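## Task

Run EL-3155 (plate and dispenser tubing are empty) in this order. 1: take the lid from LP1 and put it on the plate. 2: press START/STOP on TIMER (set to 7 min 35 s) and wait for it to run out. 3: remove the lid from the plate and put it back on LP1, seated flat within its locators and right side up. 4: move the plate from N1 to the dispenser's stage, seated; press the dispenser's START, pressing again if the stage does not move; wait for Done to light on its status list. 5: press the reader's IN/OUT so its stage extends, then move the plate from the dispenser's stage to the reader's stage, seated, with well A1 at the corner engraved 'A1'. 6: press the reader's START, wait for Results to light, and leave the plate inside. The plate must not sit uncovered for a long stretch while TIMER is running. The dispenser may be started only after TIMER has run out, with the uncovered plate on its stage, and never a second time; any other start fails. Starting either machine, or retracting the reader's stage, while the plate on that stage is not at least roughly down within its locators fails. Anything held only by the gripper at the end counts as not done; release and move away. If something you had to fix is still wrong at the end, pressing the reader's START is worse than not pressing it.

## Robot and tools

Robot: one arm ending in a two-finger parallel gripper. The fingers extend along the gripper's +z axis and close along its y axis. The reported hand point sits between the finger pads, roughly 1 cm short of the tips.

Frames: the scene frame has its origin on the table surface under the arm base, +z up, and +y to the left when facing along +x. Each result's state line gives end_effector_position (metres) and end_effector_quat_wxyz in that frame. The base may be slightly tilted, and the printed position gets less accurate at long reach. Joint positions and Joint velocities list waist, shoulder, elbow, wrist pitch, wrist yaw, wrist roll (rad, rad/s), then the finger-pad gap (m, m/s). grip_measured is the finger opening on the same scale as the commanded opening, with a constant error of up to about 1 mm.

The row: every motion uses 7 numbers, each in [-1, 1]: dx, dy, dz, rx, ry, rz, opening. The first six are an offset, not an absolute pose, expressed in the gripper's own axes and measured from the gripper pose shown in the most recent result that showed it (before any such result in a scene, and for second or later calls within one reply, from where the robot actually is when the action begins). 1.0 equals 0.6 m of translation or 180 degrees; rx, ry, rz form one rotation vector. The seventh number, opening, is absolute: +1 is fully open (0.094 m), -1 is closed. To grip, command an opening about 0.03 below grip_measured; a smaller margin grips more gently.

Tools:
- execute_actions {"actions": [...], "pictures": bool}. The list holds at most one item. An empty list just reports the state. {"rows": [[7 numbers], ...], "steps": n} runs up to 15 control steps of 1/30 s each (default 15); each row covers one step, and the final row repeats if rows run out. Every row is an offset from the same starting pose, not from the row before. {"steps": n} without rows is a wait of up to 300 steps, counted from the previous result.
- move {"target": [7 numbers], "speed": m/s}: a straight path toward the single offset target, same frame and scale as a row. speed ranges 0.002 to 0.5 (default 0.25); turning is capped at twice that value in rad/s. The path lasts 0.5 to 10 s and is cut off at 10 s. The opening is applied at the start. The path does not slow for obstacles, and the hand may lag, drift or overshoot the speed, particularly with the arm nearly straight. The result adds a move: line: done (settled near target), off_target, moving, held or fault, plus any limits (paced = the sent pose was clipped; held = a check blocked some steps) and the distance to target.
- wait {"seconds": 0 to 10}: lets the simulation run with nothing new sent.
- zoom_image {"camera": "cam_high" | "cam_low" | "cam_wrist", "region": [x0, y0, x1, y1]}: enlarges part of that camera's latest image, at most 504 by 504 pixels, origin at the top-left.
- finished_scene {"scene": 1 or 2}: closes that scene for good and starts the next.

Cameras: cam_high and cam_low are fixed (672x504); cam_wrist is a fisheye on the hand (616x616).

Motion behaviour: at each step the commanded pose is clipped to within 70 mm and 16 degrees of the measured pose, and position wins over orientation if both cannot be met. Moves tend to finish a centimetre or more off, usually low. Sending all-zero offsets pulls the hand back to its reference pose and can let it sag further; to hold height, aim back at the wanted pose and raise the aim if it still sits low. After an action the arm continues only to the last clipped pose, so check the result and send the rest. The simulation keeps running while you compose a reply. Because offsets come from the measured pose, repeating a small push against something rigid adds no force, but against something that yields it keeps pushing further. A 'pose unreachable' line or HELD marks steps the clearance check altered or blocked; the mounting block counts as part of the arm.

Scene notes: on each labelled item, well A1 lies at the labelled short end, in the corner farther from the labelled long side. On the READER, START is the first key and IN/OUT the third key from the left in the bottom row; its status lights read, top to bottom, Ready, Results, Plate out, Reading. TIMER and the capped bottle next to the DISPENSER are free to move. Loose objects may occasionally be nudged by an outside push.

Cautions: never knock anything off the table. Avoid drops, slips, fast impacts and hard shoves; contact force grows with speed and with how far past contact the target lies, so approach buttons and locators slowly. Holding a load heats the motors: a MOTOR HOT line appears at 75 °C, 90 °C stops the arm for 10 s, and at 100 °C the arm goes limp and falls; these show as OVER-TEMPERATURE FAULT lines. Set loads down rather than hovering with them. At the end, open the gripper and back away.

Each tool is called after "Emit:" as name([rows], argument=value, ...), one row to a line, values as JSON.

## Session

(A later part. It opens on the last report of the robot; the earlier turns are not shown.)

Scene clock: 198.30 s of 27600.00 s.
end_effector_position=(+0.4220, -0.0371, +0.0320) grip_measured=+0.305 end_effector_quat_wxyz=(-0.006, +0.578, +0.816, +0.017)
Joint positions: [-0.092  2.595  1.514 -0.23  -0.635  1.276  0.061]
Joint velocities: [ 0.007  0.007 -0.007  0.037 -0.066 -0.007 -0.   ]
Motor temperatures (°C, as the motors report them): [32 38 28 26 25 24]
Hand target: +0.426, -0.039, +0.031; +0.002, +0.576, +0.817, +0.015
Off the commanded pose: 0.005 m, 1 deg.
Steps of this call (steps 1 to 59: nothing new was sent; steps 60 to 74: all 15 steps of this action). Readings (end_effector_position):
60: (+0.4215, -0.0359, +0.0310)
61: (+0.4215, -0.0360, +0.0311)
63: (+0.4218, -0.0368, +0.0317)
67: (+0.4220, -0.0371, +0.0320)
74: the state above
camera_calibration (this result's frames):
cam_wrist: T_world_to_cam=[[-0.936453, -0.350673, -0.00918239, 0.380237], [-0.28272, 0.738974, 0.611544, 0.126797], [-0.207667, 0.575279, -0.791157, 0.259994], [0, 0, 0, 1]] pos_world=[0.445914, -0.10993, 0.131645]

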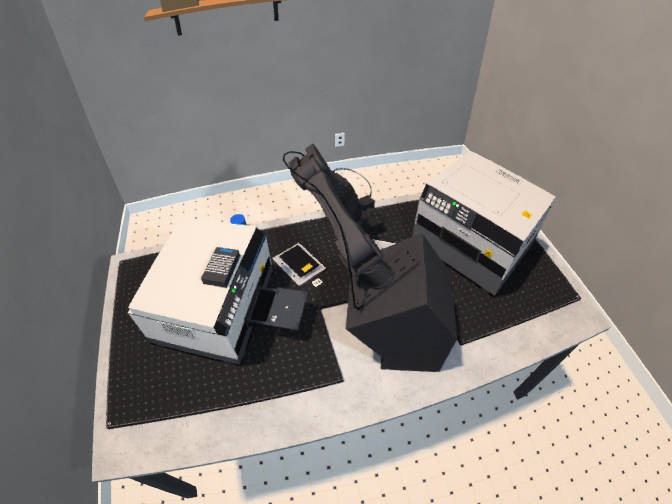

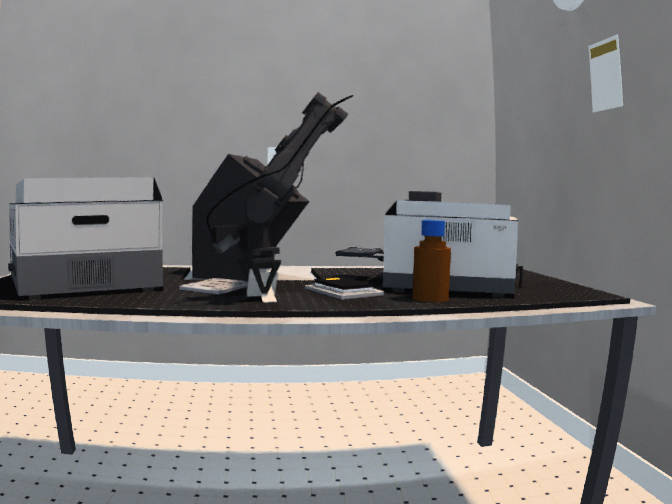

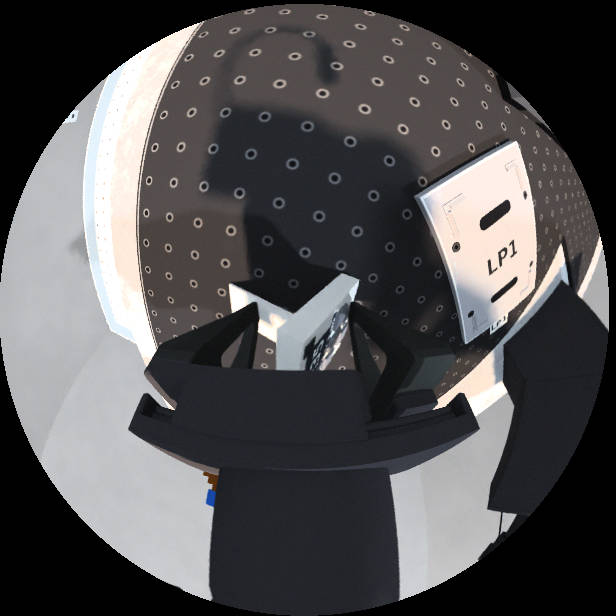

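Emit:
execute_actions([
  {"rows":[[0,0,0.012,0,0,0,0.29]]},
])

Emit:
wait(seconds=1.2)

Emit:
zoom_image(camera="cam_wrist", region=[180,180,430,400])

Scene clock: 201.77 s of 27600.00 s.
end_effector_position=(+0.4220, -0.0370, +0.0321) grip_measured=+0.295 end_effector_quat_wxyz=(-0.006, +0.579, +0.815, +0.017)
Joint positions: [-0.092  2.595  1.514 -0.23  -0.636  1.278  0.061]
Joint velocities: [-0.002  0.002 -0.007 -0.11   0.037  0.022 -0.   ]
Motor temperatures (°C, as the motors report them): [31 38 28 26 25 24]
Hand target: +0.422, -0.037, +0.025; -0.006, +0.578, +0.816, +0.017
Off the commanded pose: 0.007 m, 0 deg.
Steps of this call (steps 1 to 89: nothing new was sent; steps 90 to 104: all 15 steps of this action). Readings (end_effector_position):
90: (+0.4220, -0.0371, +0.0320)
91: (+0.4220, -0.0370, +0.0321)
93: (+0.4220, -0.0370, +0.0321)
97: (+0.4220, -0.0370, +0.0321)
104: the state above
camera_calibration (this result's frames):
cam_wrist: T_world_to_cam=[[-0.937174, -0.348732, -0.00952967, 0.380723], [-0.281324, 0.739304, 0.611789, 0.12618], [-0.206306, 0.576034, -0.790963, 0.259419], [0, 0, 0, 1]] pos_world=[0.445821, -0.109949, 0.131624]

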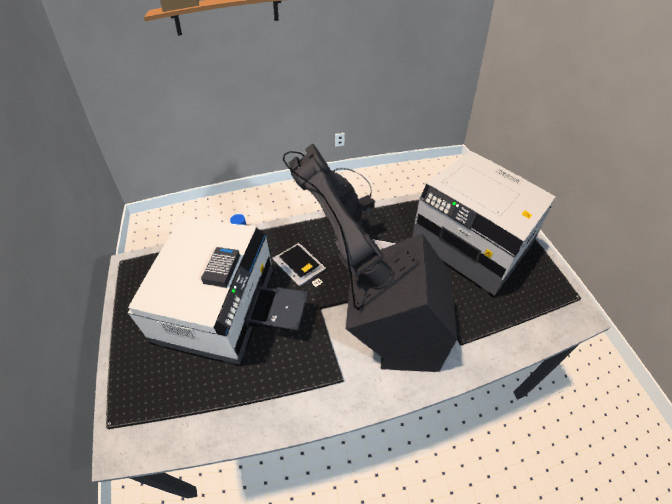

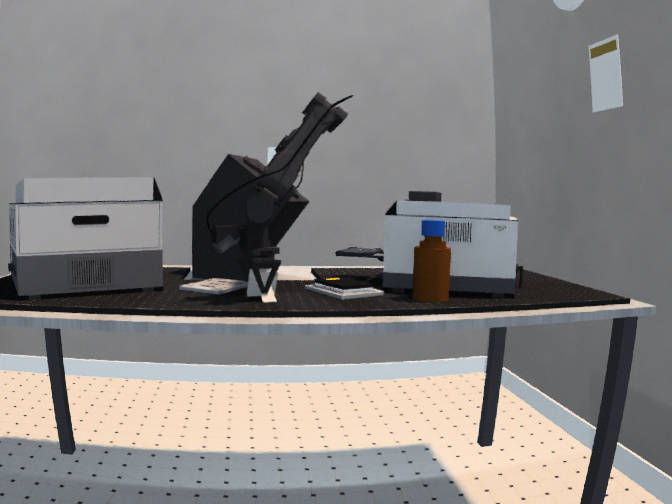

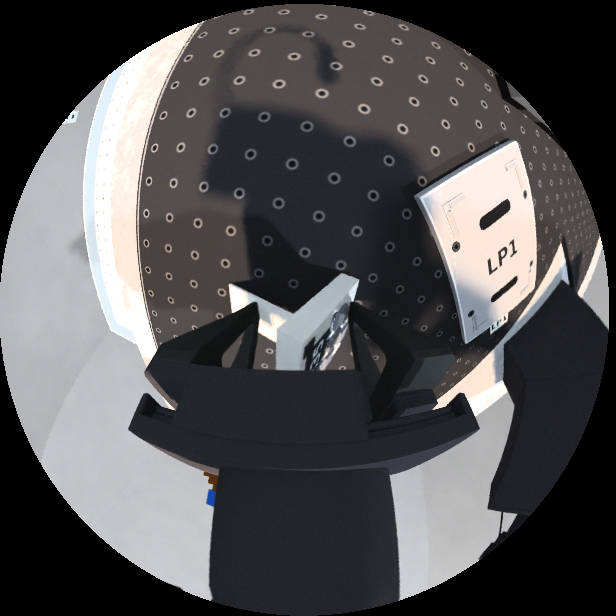

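Scene clock: 202.97 s of 27600.00 s.
end_effector_position=(+0.4220, -0.0370, +0.0321) grip_measured=+0.295 end_effector_quat_wxyz=(-0.006, +0.579, +0.815, +0.017)
Joint positions: [-0.092  2.595  1.514 -0.23  -0.636  1.278  0.061]
Joint velocities: [ 0.002  0.012  0.002  0.022 -0.022  0.066  0.   ]
Motor temperatures (°C, as the motors report them): [31 38 28 26 25 24]
Hand target: +0.422, -0.037, +0.025; -0.006, +0.578, +0.816, +0.017
Off the commanded pose: 0.007 m, 0 deg.
Steps of this call (steps 1 to 36: nothing new was sent). Readings (end_effector_position):
1: (+0.4220, -0.0370, +0.0321)
2: (+0.4220, -0.0370, +0.0321)
4: (+0.4220, -0.0370, +0.0321)
8: (+0.4220, -0.0370, +0.0321)
36: the state above
camera_calibration (this result's frames):
cam_wrist: T_world_to_cam=[[-0.937174, -0.348732, -0.00952967, 0.380723], [-0.281324, 0.739304, 0.611789, 0.12618], [-0.206306, 0.576034, -0.790963, 0.259419], [0, 0, 0, 1]] pos_world=[0.445821, -0.109949, 0.131624]

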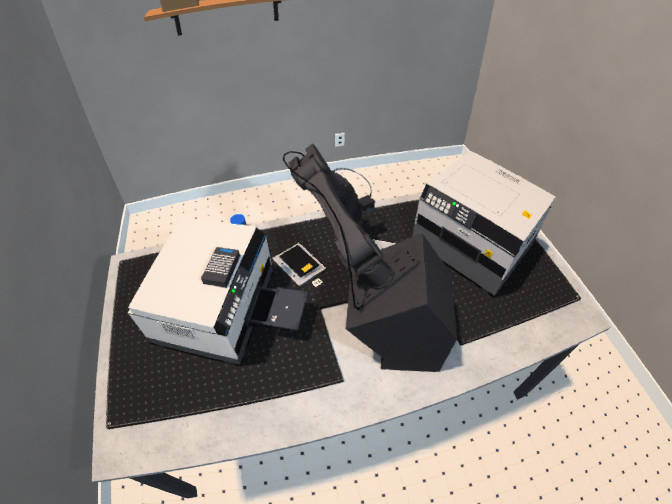

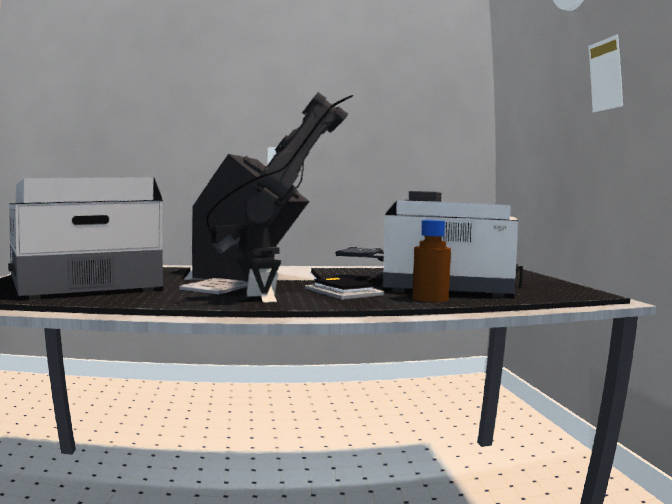

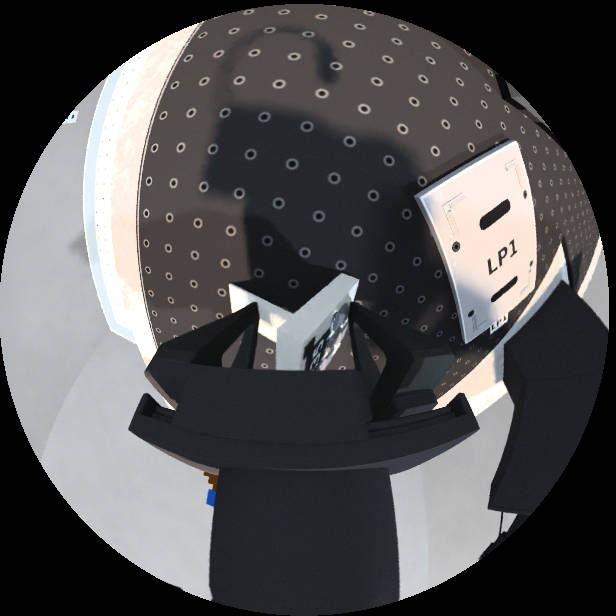

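Region (180, 180, 430, 400) of cam_wrist's 616x616 image, scaled by 2.016, with more detail than that image has; it fills the top 444 rows of this view, and the rest is white.

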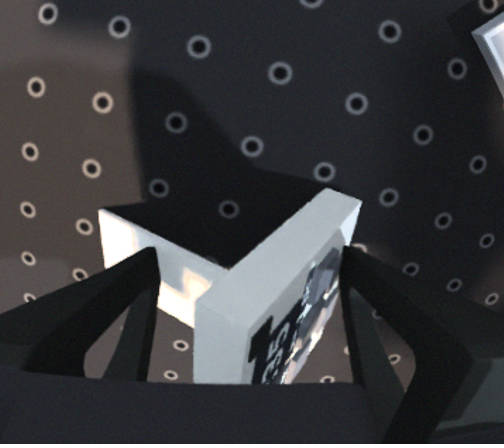

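Emit:
execute_actions([
  {"rows":[[0,0,-0.005,0,0,0,1]]},
], pictures=false)

Emit:
move(target=[-0.01,0,-0.13,0,0,0,1], speed=0.12)

Emit:
zoom_image(camera="cam_wrist", region=[220,200,400,360])

Scene clock: 206.50 s of 27600.00 s.
end_effector_position=(+0.4206, -0.0327, +0.0299) grip_measured=+1.000 end_effector_quat_wxyz=(-0.010, +0.576, +0.817, +0.017)
Joint positions: [-0.083  2.594  1.514 -0.232 -0.637  1.278  0.094]
Joint velocities: [ 0.007  0.007  0.007 -0.022  0.007 -0.081  0.   ]
Motor temperatures (°C, as the motors report them): [31 38 28 26 25 24]
Hand target: +0.422, -0.037, +0.035; -0.007, +0.579, +0.815, +0.018
Off the commanded pose: 0.007 m, 1 deg.
Steps of this call (steps 1 to 91: nothing new was sent; steps 92 to 106: all 15 steps of this action). Readings (end_effector_position):
92: (+0.4223, -0.0371, +0.0325)
93: (+0.4222, -0.0367, +0.0322)
95: (+0.4213, -0.0350, +0.0312)
99: (+0.4207, -0.0329, +0.0300)
106: the state above

Scene clock: 207.93 s of 27600.00 s.
end_effector_position=(+0.4246, -0.0358, +0.0982) grip_measured=+1.000 end_effector_quat_wxyz=(-0.013, +0.571, +0.821, +0.018)
Joint positions: [-0.181  2.441  1.483 -0.432 -0.663  1.142  0.094]
Joint velocities: [-0.002 -0.002 -0.007 -0.037  0.037  0.007  0.   ]
Motor temperatures (°C, as the motors report them): [31 38 28 26 25 24]
Hand target: +0.422, -0.040, +0.107; -0.010, +0.576, +0.817, +0.018
Off the commanded pose: 0.011 m, 1 deg.
move: off_target
camera_calibration (this result's frames):
cam_wrist: T_world_to_cam=[[-0.930093, -0.367309, -0.00331222, 0.379865], [-0.289942, 0.728589, 0.620557, 0.0879697], [-0.225523, 0.578136, -0.784154, 0.319118], [0, 0, 0, 1]] pos_world=[0.450784, -0.109059, 0.196905]

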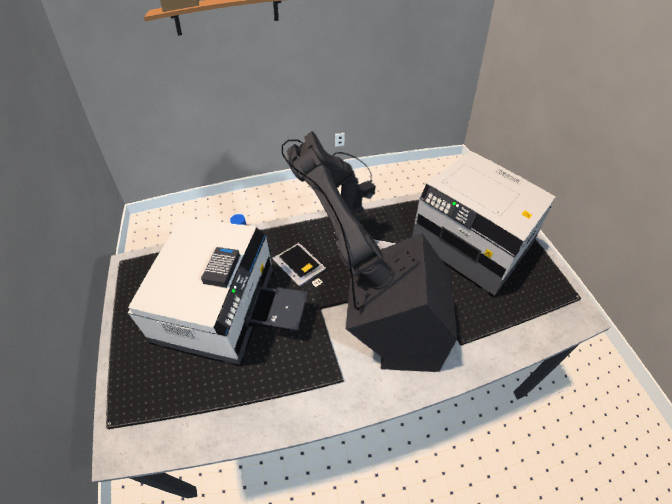

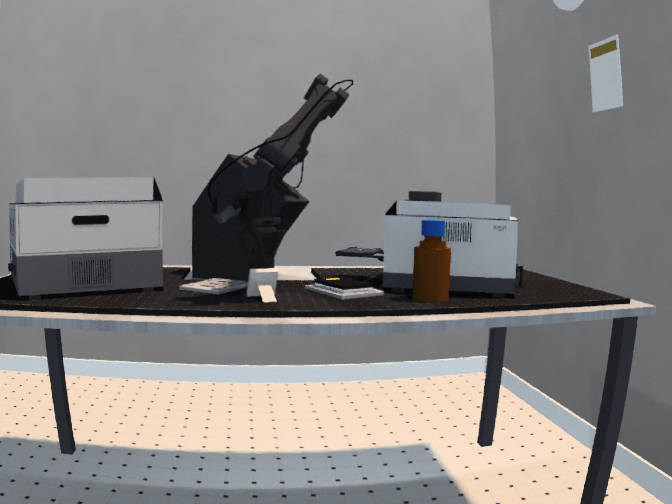

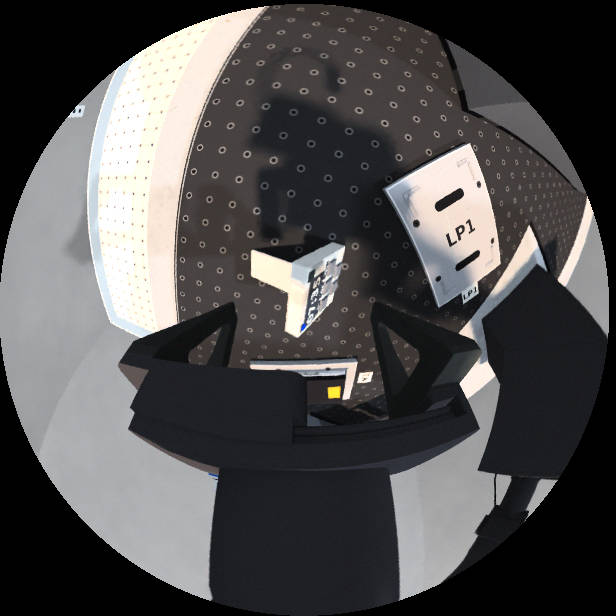

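Region (220, 200, 400, 360) of cam_wrist's 616x616 image, scaled by 2.800, with more detail than that image has.

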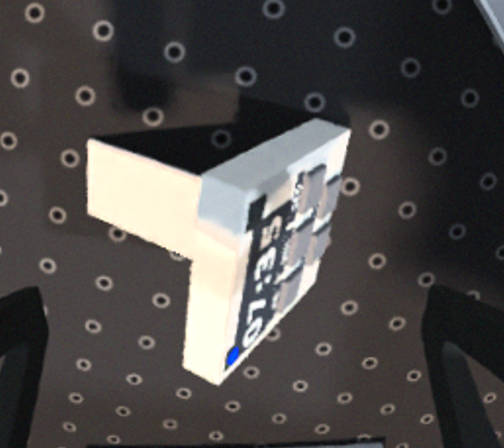

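Emit:
execute_actions([
  {"steps":300},
], pictures=false)

Emit:
execute_actions([
  {"steps":300},
], pictures=false)

Emit:
execute_actions([
  {"steps":300},
], pictures=false)

Emit:
execute_actions([
  {"steps":300},
], pictures=false)

Emit:
execute_actions([
  {"steps":300},
], pictures=false)

Emit:
execute_actions([
  {"steps":300},
], pictures=false)

Emit:
execute_actions([
  {"steps":300},
], pictures=false)

Emit:
execute_actions([
  {"steps":300},
])

Emit:
zoom_image(camera="cam_low", region=[290,230,410,310])

Scene clock: 217.93 s of 27600.00 s.
end_effector_position=(+0.4242, -0.0358, +0.0982) grip_measured=+1.000 end_effector_quat_wxyz=(-0.014, +0.570, +0.821, +0.018)
Joint positions: [-0.181  2.441  1.483 -0.434 -0.663  1.14   0.094]
Joint velocities: [ 0.002 -0.007  0.017  0.007 -0.007 -0.11   0.   ]
Motor temperatures (°C, as the motors report them): [32 40 28 26 24 24]
Hand target: +0.422, -0.040, +0.107; -0.010, +0.576, +0.817, +0.018
Off the commanded pose: 0.011 m, 1 deg.
Steps of this call (steps 1 to 300: nothing new was sent). Readings (end_effector_position):
1: (+0.4245, -0.0358, +0.0982)
2: (+0.4244, -0.0358, +0.0982)
4: (+0.4243, -0.0358, +0.0982)
8: (+0.4242, -0.0358, +0.0982)
300: the state above

Scene clock: 227.93 s of 27600.00 s.
end_effector_position=(+0.4242, -0.0358, +0.0982) grip_measured=+1.000 end_effector_quat_wxyz=(-0.014, +0.570, +0.821, +0.018)
Joint positions: [-0.181  2.441  1.483 -0.434 -0.663  1.14   0.094]
Joint velocities: [ 0.002 -0.012  0.007  0.051  0.007 -0.037  0.   ]
Motor temperatures (°C, as the motors report them): [33 41 28 26 24 24]
Hand target: +0.422, -0.040, +0.107; -0.010, +0.576, +0.817, +0.018
Off the commanded pose: 0.011 m, 1 deg.
Steps of this call (steps 1 to 300: nothing new was sent). Readings (end_effector_position):
1: (+0.4242, -0.0358, +0.0982)
2: (+0.4242, -0.0358, +0.0982)
4: (+0.4242, -0.0358, +0.0982)
8: (+0.4242, -0.0358, +0.0982)
300: the state above

Scene clock: 237.93 s of 27600.00 s.
end_effector_position=(+0.4242, -0.0358, +0.0982) grip_measured=+1.000 end_effector_quat_wxyz=(-0.014, +0.570, +0.821, +0.018)
Joint positions: [-0.181  2.441  1.483 -0.434 -0.663  1.14   0.094]
Joint velocities: [-0.017  0.012 -0.027  0.037  0.051 -0.037  0.   ]
Motor temperatures (°C, as the motors report them): [33 42 27 25 24 24]
Hand target: +0.422, -0.040, +0.107; -0.010, +0.576, +0.817, +0.018
Off the commanded pose: 0.011 m, 1 deg.
Steps of this call (steps 1 to 300: nothing new was sent). Readings (end_effector_position):
1: (+0.4242, -0.0358, +0.0982)
2: (+0.4242, -0.0358, +0.0982)
4: (+0.4242, -0.0358, +0.0982)
8: (+0.4242, -0.0358, +0.0982)
300: the state above

Scene clock: 247.93 s of 27600.00 s.
end_effector_position=(+0.4242, -0.0358, +0.0982) grip_measured=+1.000 end_effector_quat_wxyz=(-0.014, +0.570, +0.821, +0.018)
Joint positions: [-0.181  2.441  1.483 -0.434 -0.663  1.14   0.094]
Joint velocities: [-0.007 -0.017  0.007  0.037  0.037 -0.037  0.   ]
Motor temperatures (°C, as the motors report them): [33 43 27 25 24 24]
Hand target: +0.422, -0.040, +0.107; -0.010, +0.576, +0.817, +0.018
Off the commanded pose: 0.011 m, 1 deg.
Steps of this call (steps 1 to 300: nothing new was sent). Readings (end_effector_position):
1: (+0.4242, -0.0358, +0.0982)
2: (+0.4242, -0.0358, +0.0982)
4: (+0.4242, -0.0358, +0.0982)
8: (+0.4242, -0.0358, +0.0982)
300: the state above

Scene clock: 257.93 s of 27600.00 s.
end_effector_position=(+0.4242, -0.0358, +0.0982) grip_measured=+1.000 end_effector_quat_wxyz=(-0.014, +0.570, +0.821, +0.018)
Joint positions: [-0.181  2.441  1.483 -0.434 -0.663  1.14   0.094]
Joint velocities: [-0.007  0.007 -0.027 -0.037 -0.037  0.007  0.   ]
Motor temperatures (°C, as the motors report them): [33 43 27 25 24 24]
Hand target: +0.422, -0.040, +0.107; -0.010, +0.576, +0.817, +0.018
Off the commanded pose: 0.011 m, 1 deg.
Steps of this call (steps 1 to 300: nothing new was sent). Readings (end_effector_position):
1: (+0.4242, -0.0358, +0.0982)
2: (+0.4242, -0.0358, +0.0982)
4: (+0.4242, -0.0358, +0.0982)
8: (+0.4242, -0.0358, +0.0982)
300: the state above

Scene clock: 267.93 s of 27600.00 s.
end_effector_position=(+0.4242, -0.0358, +0.0982) grip_measured=+1.000 end_effector_quat_wxyz=(-0.014, +0.570, +0.821, +0.018)
Joint positions: [-0.181  2.441  1.483 -0.434 -0.663  1.14   0.094]
Joint velocities: [-0.012  0.012  0.012  0.007  0.007  0.022  0.   ]
Motor temperatures (°C, as the motors report them): [34 43 27 25 24 24]
Hand target: +0.422, -0.040, +0.107; -0.010, +0.576, +0.817, +0.018
Off the commanded pose: 0.011 m, 1 deg.
Steps of this call (steps 1 to 300: nothing new was sent). Readings (end_effector_position):
1: (+0.4242, -0.0358, +0.0982)
2: (+0.4242, -0.0358, +0.0982)
4: (+0.4242, -0.0358, +0.0982)
8: (+0.4242, -0.0358, +0.0982)
300: the state above

Scene clock: 277.93 s of 27600.00 s.
end_effector_position=(+0.4242, -0.0358, +0.0982) grip_measured=+1.000 end_effector_quat_wxyz=(-0.014, +0.570, +0.821, +0.018)
Joint positions: [-0.181  2.441  1.483 -0.434 -0.663  1.14   0.094]
Joint velocities: [ 0.002 -0.017 -0.007  0.051 -0.007 -0.066  0.   ]
Motor temperatures (°C, as the motors report them): [34 44 27 25 24 24]
Hand target: +0.422, -0.040, +0.107; -0.010, +0.576, +0.817, +0.018
Off the commanded pose: 0.011 m, 1 deg.
Steps of this call (steps 1 to 300: nothing new was sent). Readings (end_effector_position):
1: (+0.4242, -0.0358, +0.0982)
2: (+0.4242, -0.0358, +0.0982)
4: (+0.4242, -0.0358, +0.0982)
8: (+0.4242, -0.0358, +0.0982)
300: the state above

Scene clock: 287.93 s of 27600.00 s.
end_effector_position=(+0.4242, -0.0358, +0.0982) grip_measured=+1.000 end_effector_quat_wxyz=(-0.014, +0.570, +0.821, +0.018)
Joint positions: [-0.181  2.441  1.483 -0.434 -0.663  1.14   0.094]
Joint velocities: [-0.007 -0.007  0.017  0.007 -0.037 -0.037  0.   ]
Motor temperatures (°C, as the motors report them): [34 44 27 25 24 24]
Hand target: +0.422, -0.040, +0.107; -0.010, +0.576, +0.817, +0.018
Off the commanded pose: 0.011 m, 1 deg.
Steps of this call (steps 1 to 300: nothing new was sent). Readings (end_effector_position):
1: (+0.4242, -0.0358, +0.0982)
2: (+0.4242, -0.0358, +0.0982)
4: (+0.4242, -0.0358, +0.0982)
8: (+0.4242, -0.0358, +0.0982)
300: the state above
camera_calibration (this result's frames):
cam_wrist: T_world_to_cam=[[-0.929943, -0.367698, -0.0019746, 0.379294], [-0.289326, 0.728399, 0.621068, 0.0875122], [-0.226927, 0.578129, -0.783754, 0.319568], [0, 0, 0, 1]] pos_world=[0.45056, -0.10903, 0.196861]

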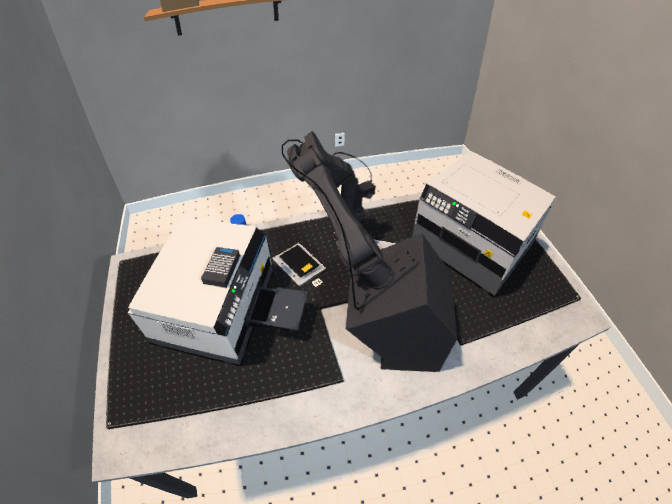

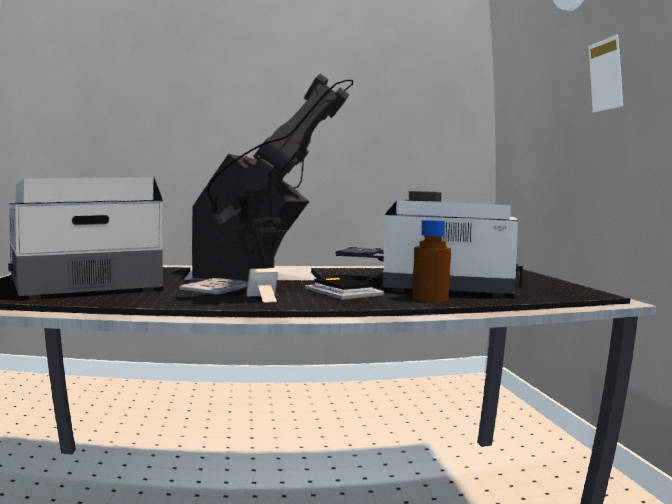

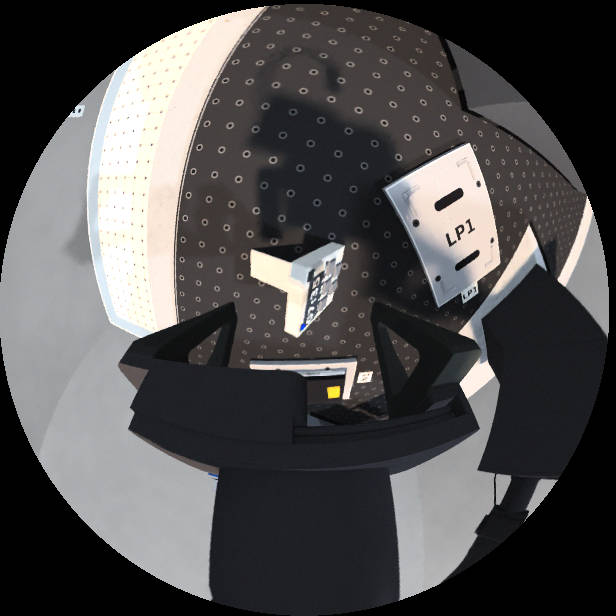

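Region (290, 230, 410, 310) of cam_low's 672x504 image, scaled by 4.200, with more detail than that image has.

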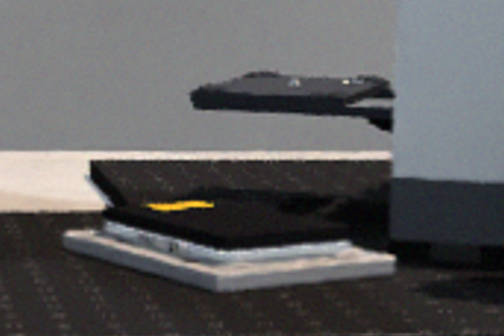

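Emit:
move(target=[0.52,-0.25,-0.24,0,0,-0.5,1])

Scene clock: 296.10 s of 27600.00 s.
end_effector_position=(+0.1741, +0.1956, +0.2453) grip_measured=+1.000 end_effector_quat_wxyz=(-0.008, -0.173, +0.985, +0.019)
Joint positions: [ 0.456  0.945  0.602 -0.699 -0.427  0.267  0.094]
Joint velocities: [-0.007 -0.012  0.002  0.051 -0.037 -0.066  0.   ]
Motor temperatures (°C, as the motors report them): [33 43 27 25 24 24]
Hand target: +0.175, +0.195, +0.248; -0.000, -0.179, +0.984, +0.015
Off the commanded pose: 0.008 m, 1 deg.
move: done
camera_calibration (this result's frames):
cam_wrist: T_world_to_cam=[[0.359483, -0.932747, -0.0274879, 0.124344], [-0.744534, -0.304454, 0.594119, 0.0431713], [-0.562531, -0.19311, -0.803908, 0.458564], [0, 0, 0, 1]] pos_world=[0.245399, 0.217678, 0.346412]

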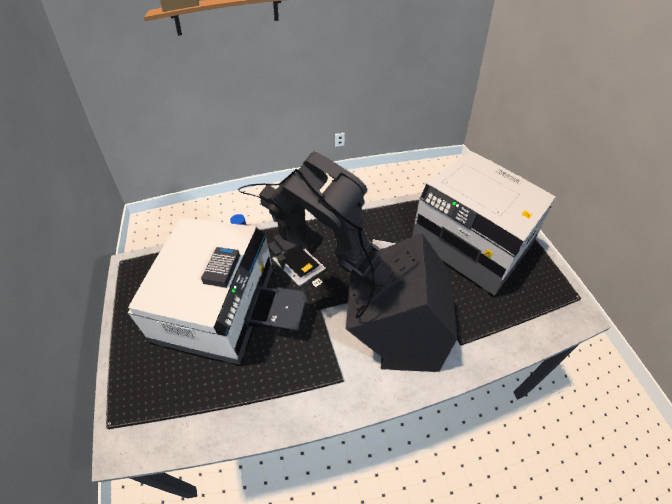

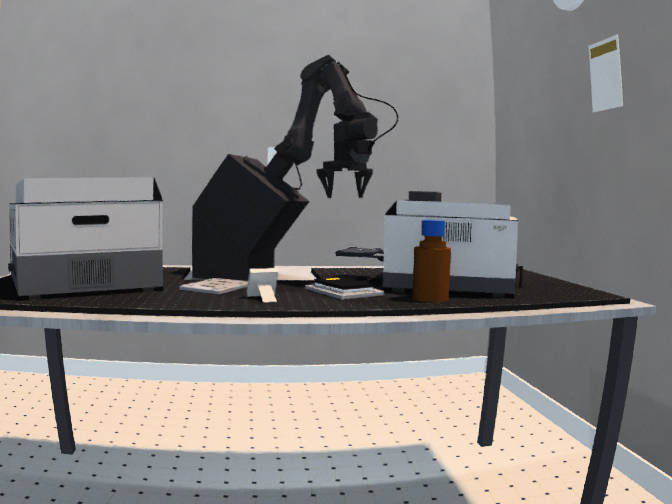

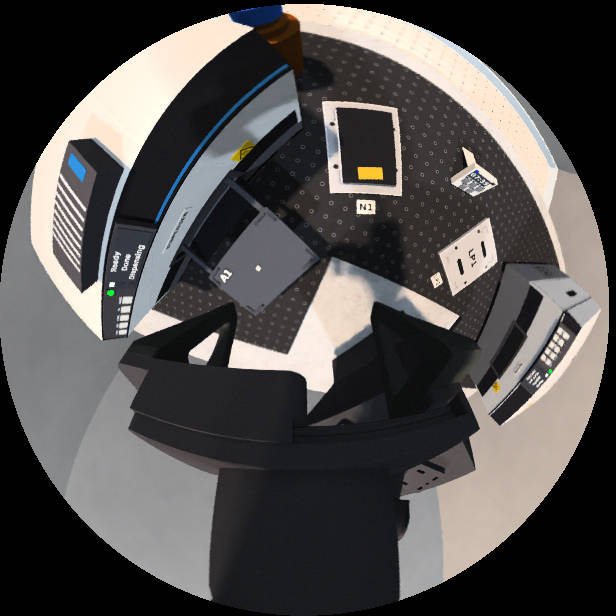

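Emit:
move(target=[0.065,0.09,0.135,0.012,0,0.245,1], speed=0.2)

Emit:
zoom_image(camera="cam_wrist", region=[180,130,430,400])

Scene clock: 303.27 s of 27600.00 s.
end_effector_position=(+0.1204, +0.2415, +0.1704) grip_measured=+1.000 end_effector_quat_wxyz=(-0.014, +0.203, +0.979, +0.003)
Joint positions: [ 0.987  1.159  0.502 -0.28  -0.117  1.477  0.094]
Joint velocities: [-0.007 -0.022 -0.017 -0.095 -0.051  0.007  0.   ]
Motor temperatures (°C, as the motors report them): [31 40 28 25 24 24]
Hand target: +0.119, +0.233, +0.167; -0.008, +0.206, +0.979, -0.008
Off the commanded pose: 0.007 m, 1 deg.
move: done
camera_calibration (this result's frames):
cam_wrist: T_world_to_cam=[[-0.378331, -0.925605, 0.0110209, 0.265032], [-0.73082, 0.30598, 0.610146, -0.090169], [-0.568126, 0.222783, -0.792212, 0.275241], [0, 0, 0, 1]] pos_world=[0.190744, 0.211585, 0.270145]

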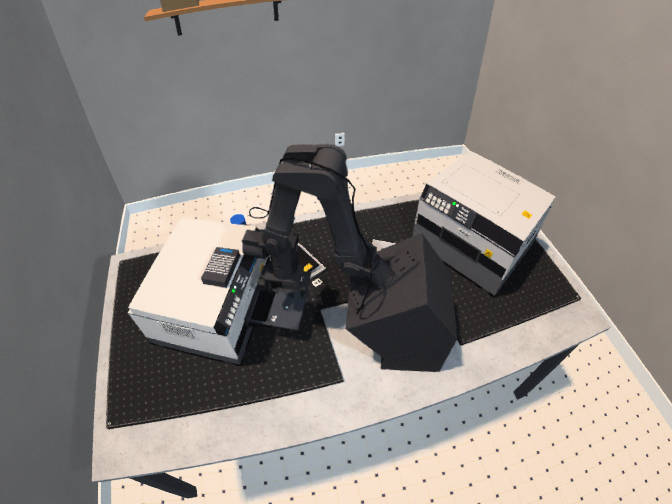

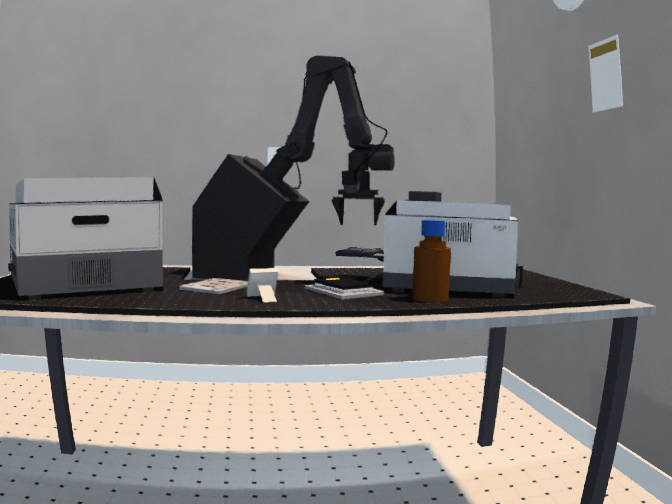

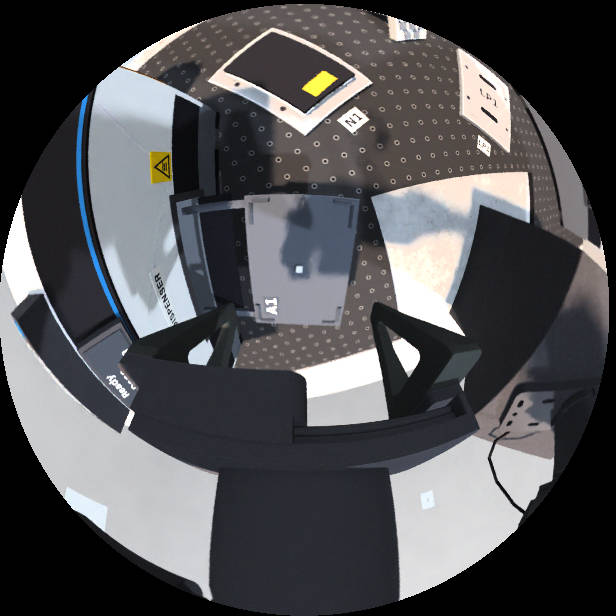

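Region (180, 130, 430, 400) of cam_wrist's 616x616 image, scaled by 1.867, with more detail than that image has; it fills the left 467 columns of this view, and the rest is white.

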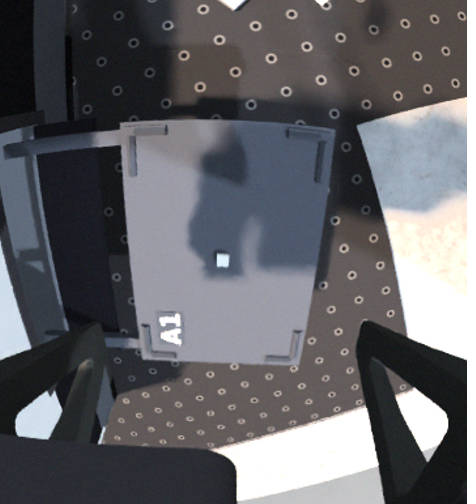

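Emit:
move(target=[0.017,-0.003,0.1,0,-0.008,0.006,-0.5], speed=0.08)

Emit:
zoom_image(camera="cam_wrist", region=[180,130,430,400])

Emit:
zoom_image(camera="cam_low", region=[320,215,400,270])

Scene clock: 309.60 s of 27600.00 s.
end_effector_position=(+0.1126, +0.2551, +0.1140) grip_measured=-0.497 end_effector_quat_wxyz=(-0.007, +0.210, +0.978, +0.012)
Joint positions: [ 1.076  1.456  0.502  0.045 -0.055  1.564  0.024]
Joint velocities: [ 0.012 -0.017  0.002 -0.066  0.022  0.022 -0.   ]
Motor temperatures (°C, as the motors report them): [30 39 28 25 24 24]
Hand target: +0.110, +0.244, +0.112; -0.001, +0.211, +0.977, -0.000
Off the commanded pose: 0.012 m, 2 deg.
move: off_target
camera_calibration (this result's frames):
cam_wrist: T_world_to_cam=[[-0.392128, -0.919864, -0.00922866, 0.277634], [-0.736553, 0.307943, 0.602213, -0.0645697], [-0.551113, 0.242942, -0.798282, 0.216725], [0, 0, 0, 1]] pos_world=[0.180749, 0.222618, 0.214455]

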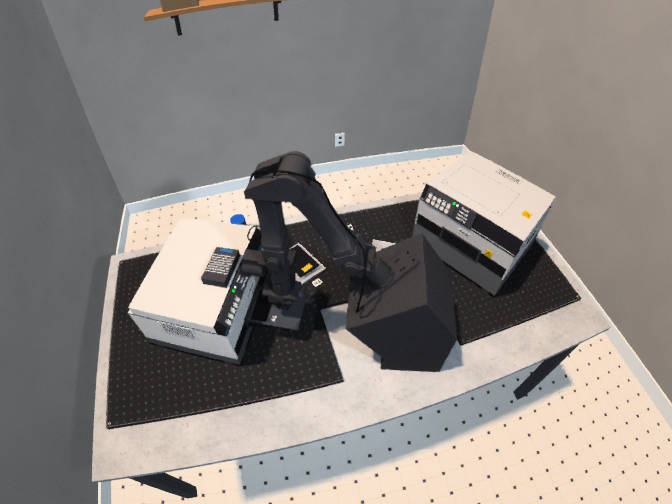

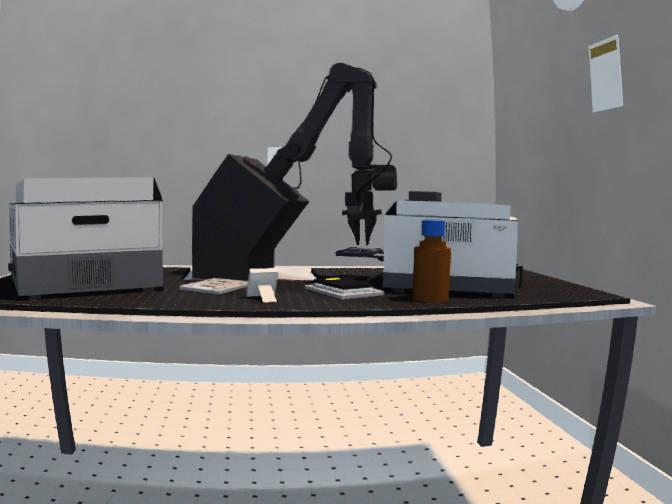

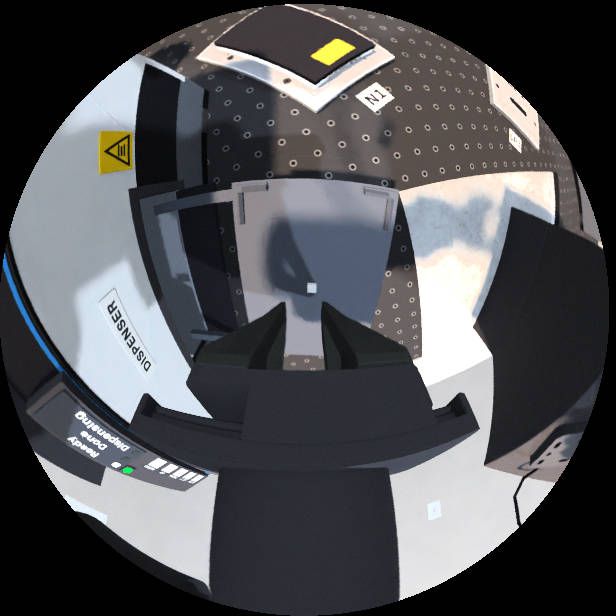

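Region (180, 130, 430, 400) of cam_wrist's 616x616 image, scaled by 1.867, with more detail than that image has; it fills the left 467 columns of this view, and the rest is white.

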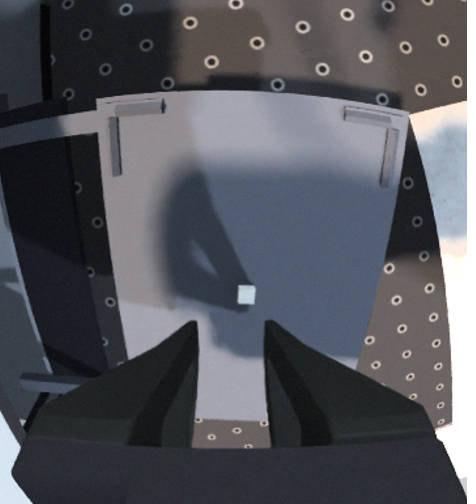

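Region (320, 215, 400, 270) of cam_low's 672x504 image, scaled by 6.300, with more detail than that image has; it fills the top 346 rows of this view, and the rest is white.

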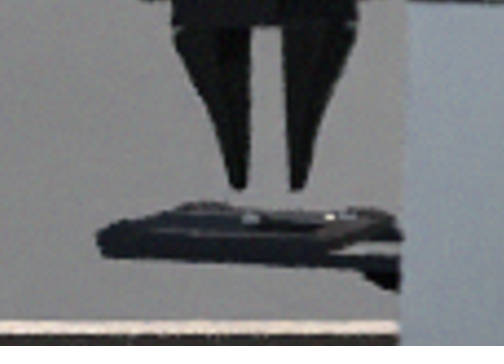

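Emit:
move(target=[0,-0.016,0.02,0.013,0,0,-0.5], speed=0.03)

Emit:
zoom_image(camera="cam_wrist", region=[240,240,370,370])

Emit:
zoom_image(camera="cam_low", region=[320,215,400,270])

Scene clock: 313.53 s of 27600.00 s.
end_effector_position=(+0.1075, +0.2427, +0.1032) grip_measured=-0.497 end_effector_quat_wxyz=(-0.012, +0.211, +0.977, -0.012)
Joint positions: [ 1.076  1.514  0.502  0.055 -0.055  1.565  0.024]
Joint velocities: [ 0.002 -0.002  0.017  0.037 -0.007  0.022  0.   ]
Motor temperatures (°C, as the motors report them): [30 38 27 25 24 24]
Hand target: +0.109, +0.247, +0.102; -0.011, +0.210, +0.978, -0.008
Off the commanded pose: 0.004 m, 0 deg.
move: done
camera_calibration (this result's frames):
cam_wrist: T_world_to_cam=[[-0.393805, -0.918358, 0.0391869, 0.258939], [-0.724108, 0.336203, 0.602192, -0.0662044], [-0.566203, 0.208771, -0.797389, 0.218117], [0, 0, 0, 1]] pos_world=[0.17753, 0.21452, 0.203645]

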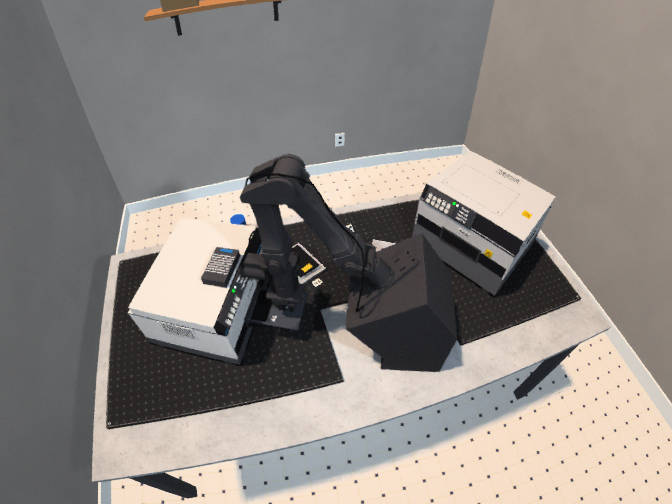

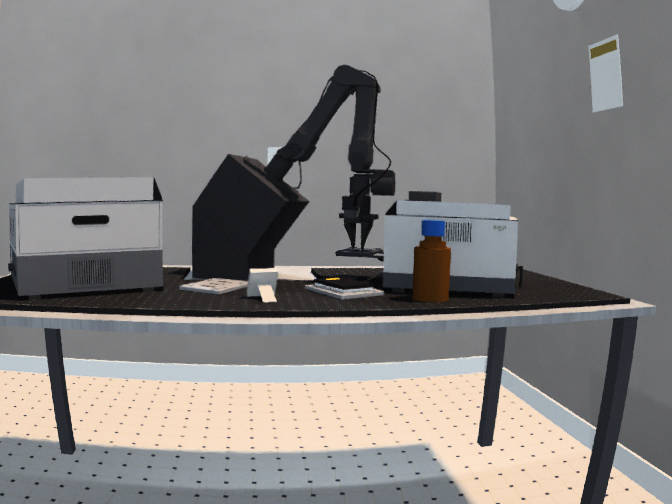

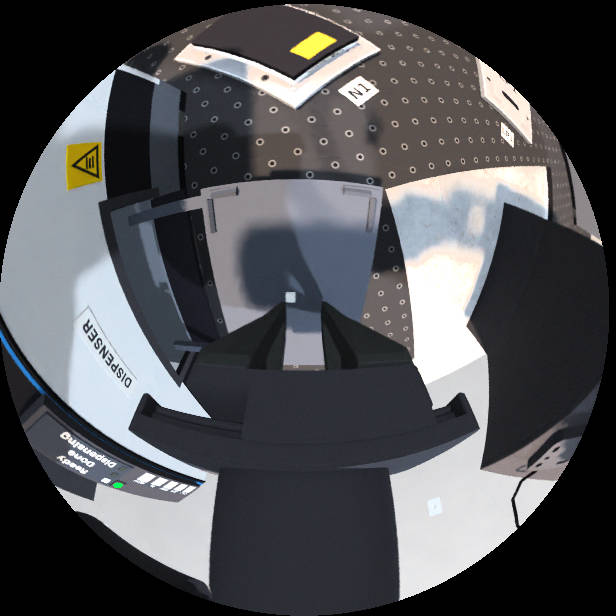

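Region (240, 240, 370, 370) of cam_wrist's 616x616 image, scaled by 3.877, with more detail than that image has.

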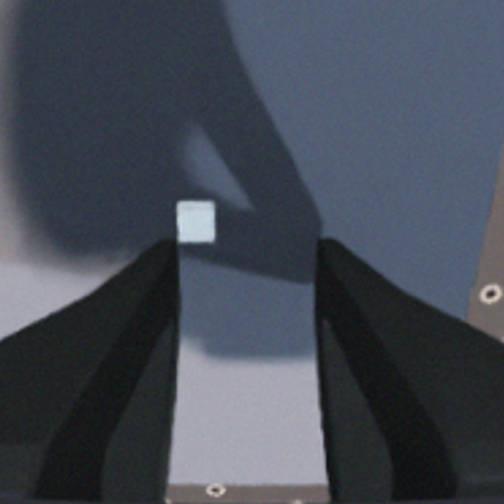

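Region (320, 215, 400, 270) of cam_low's 672x504 image, scaled by 6.300, with more detail than that image has; it fills the top 346 rows of this view, and the rest is white.

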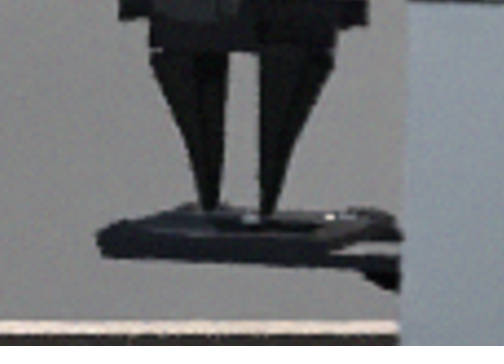

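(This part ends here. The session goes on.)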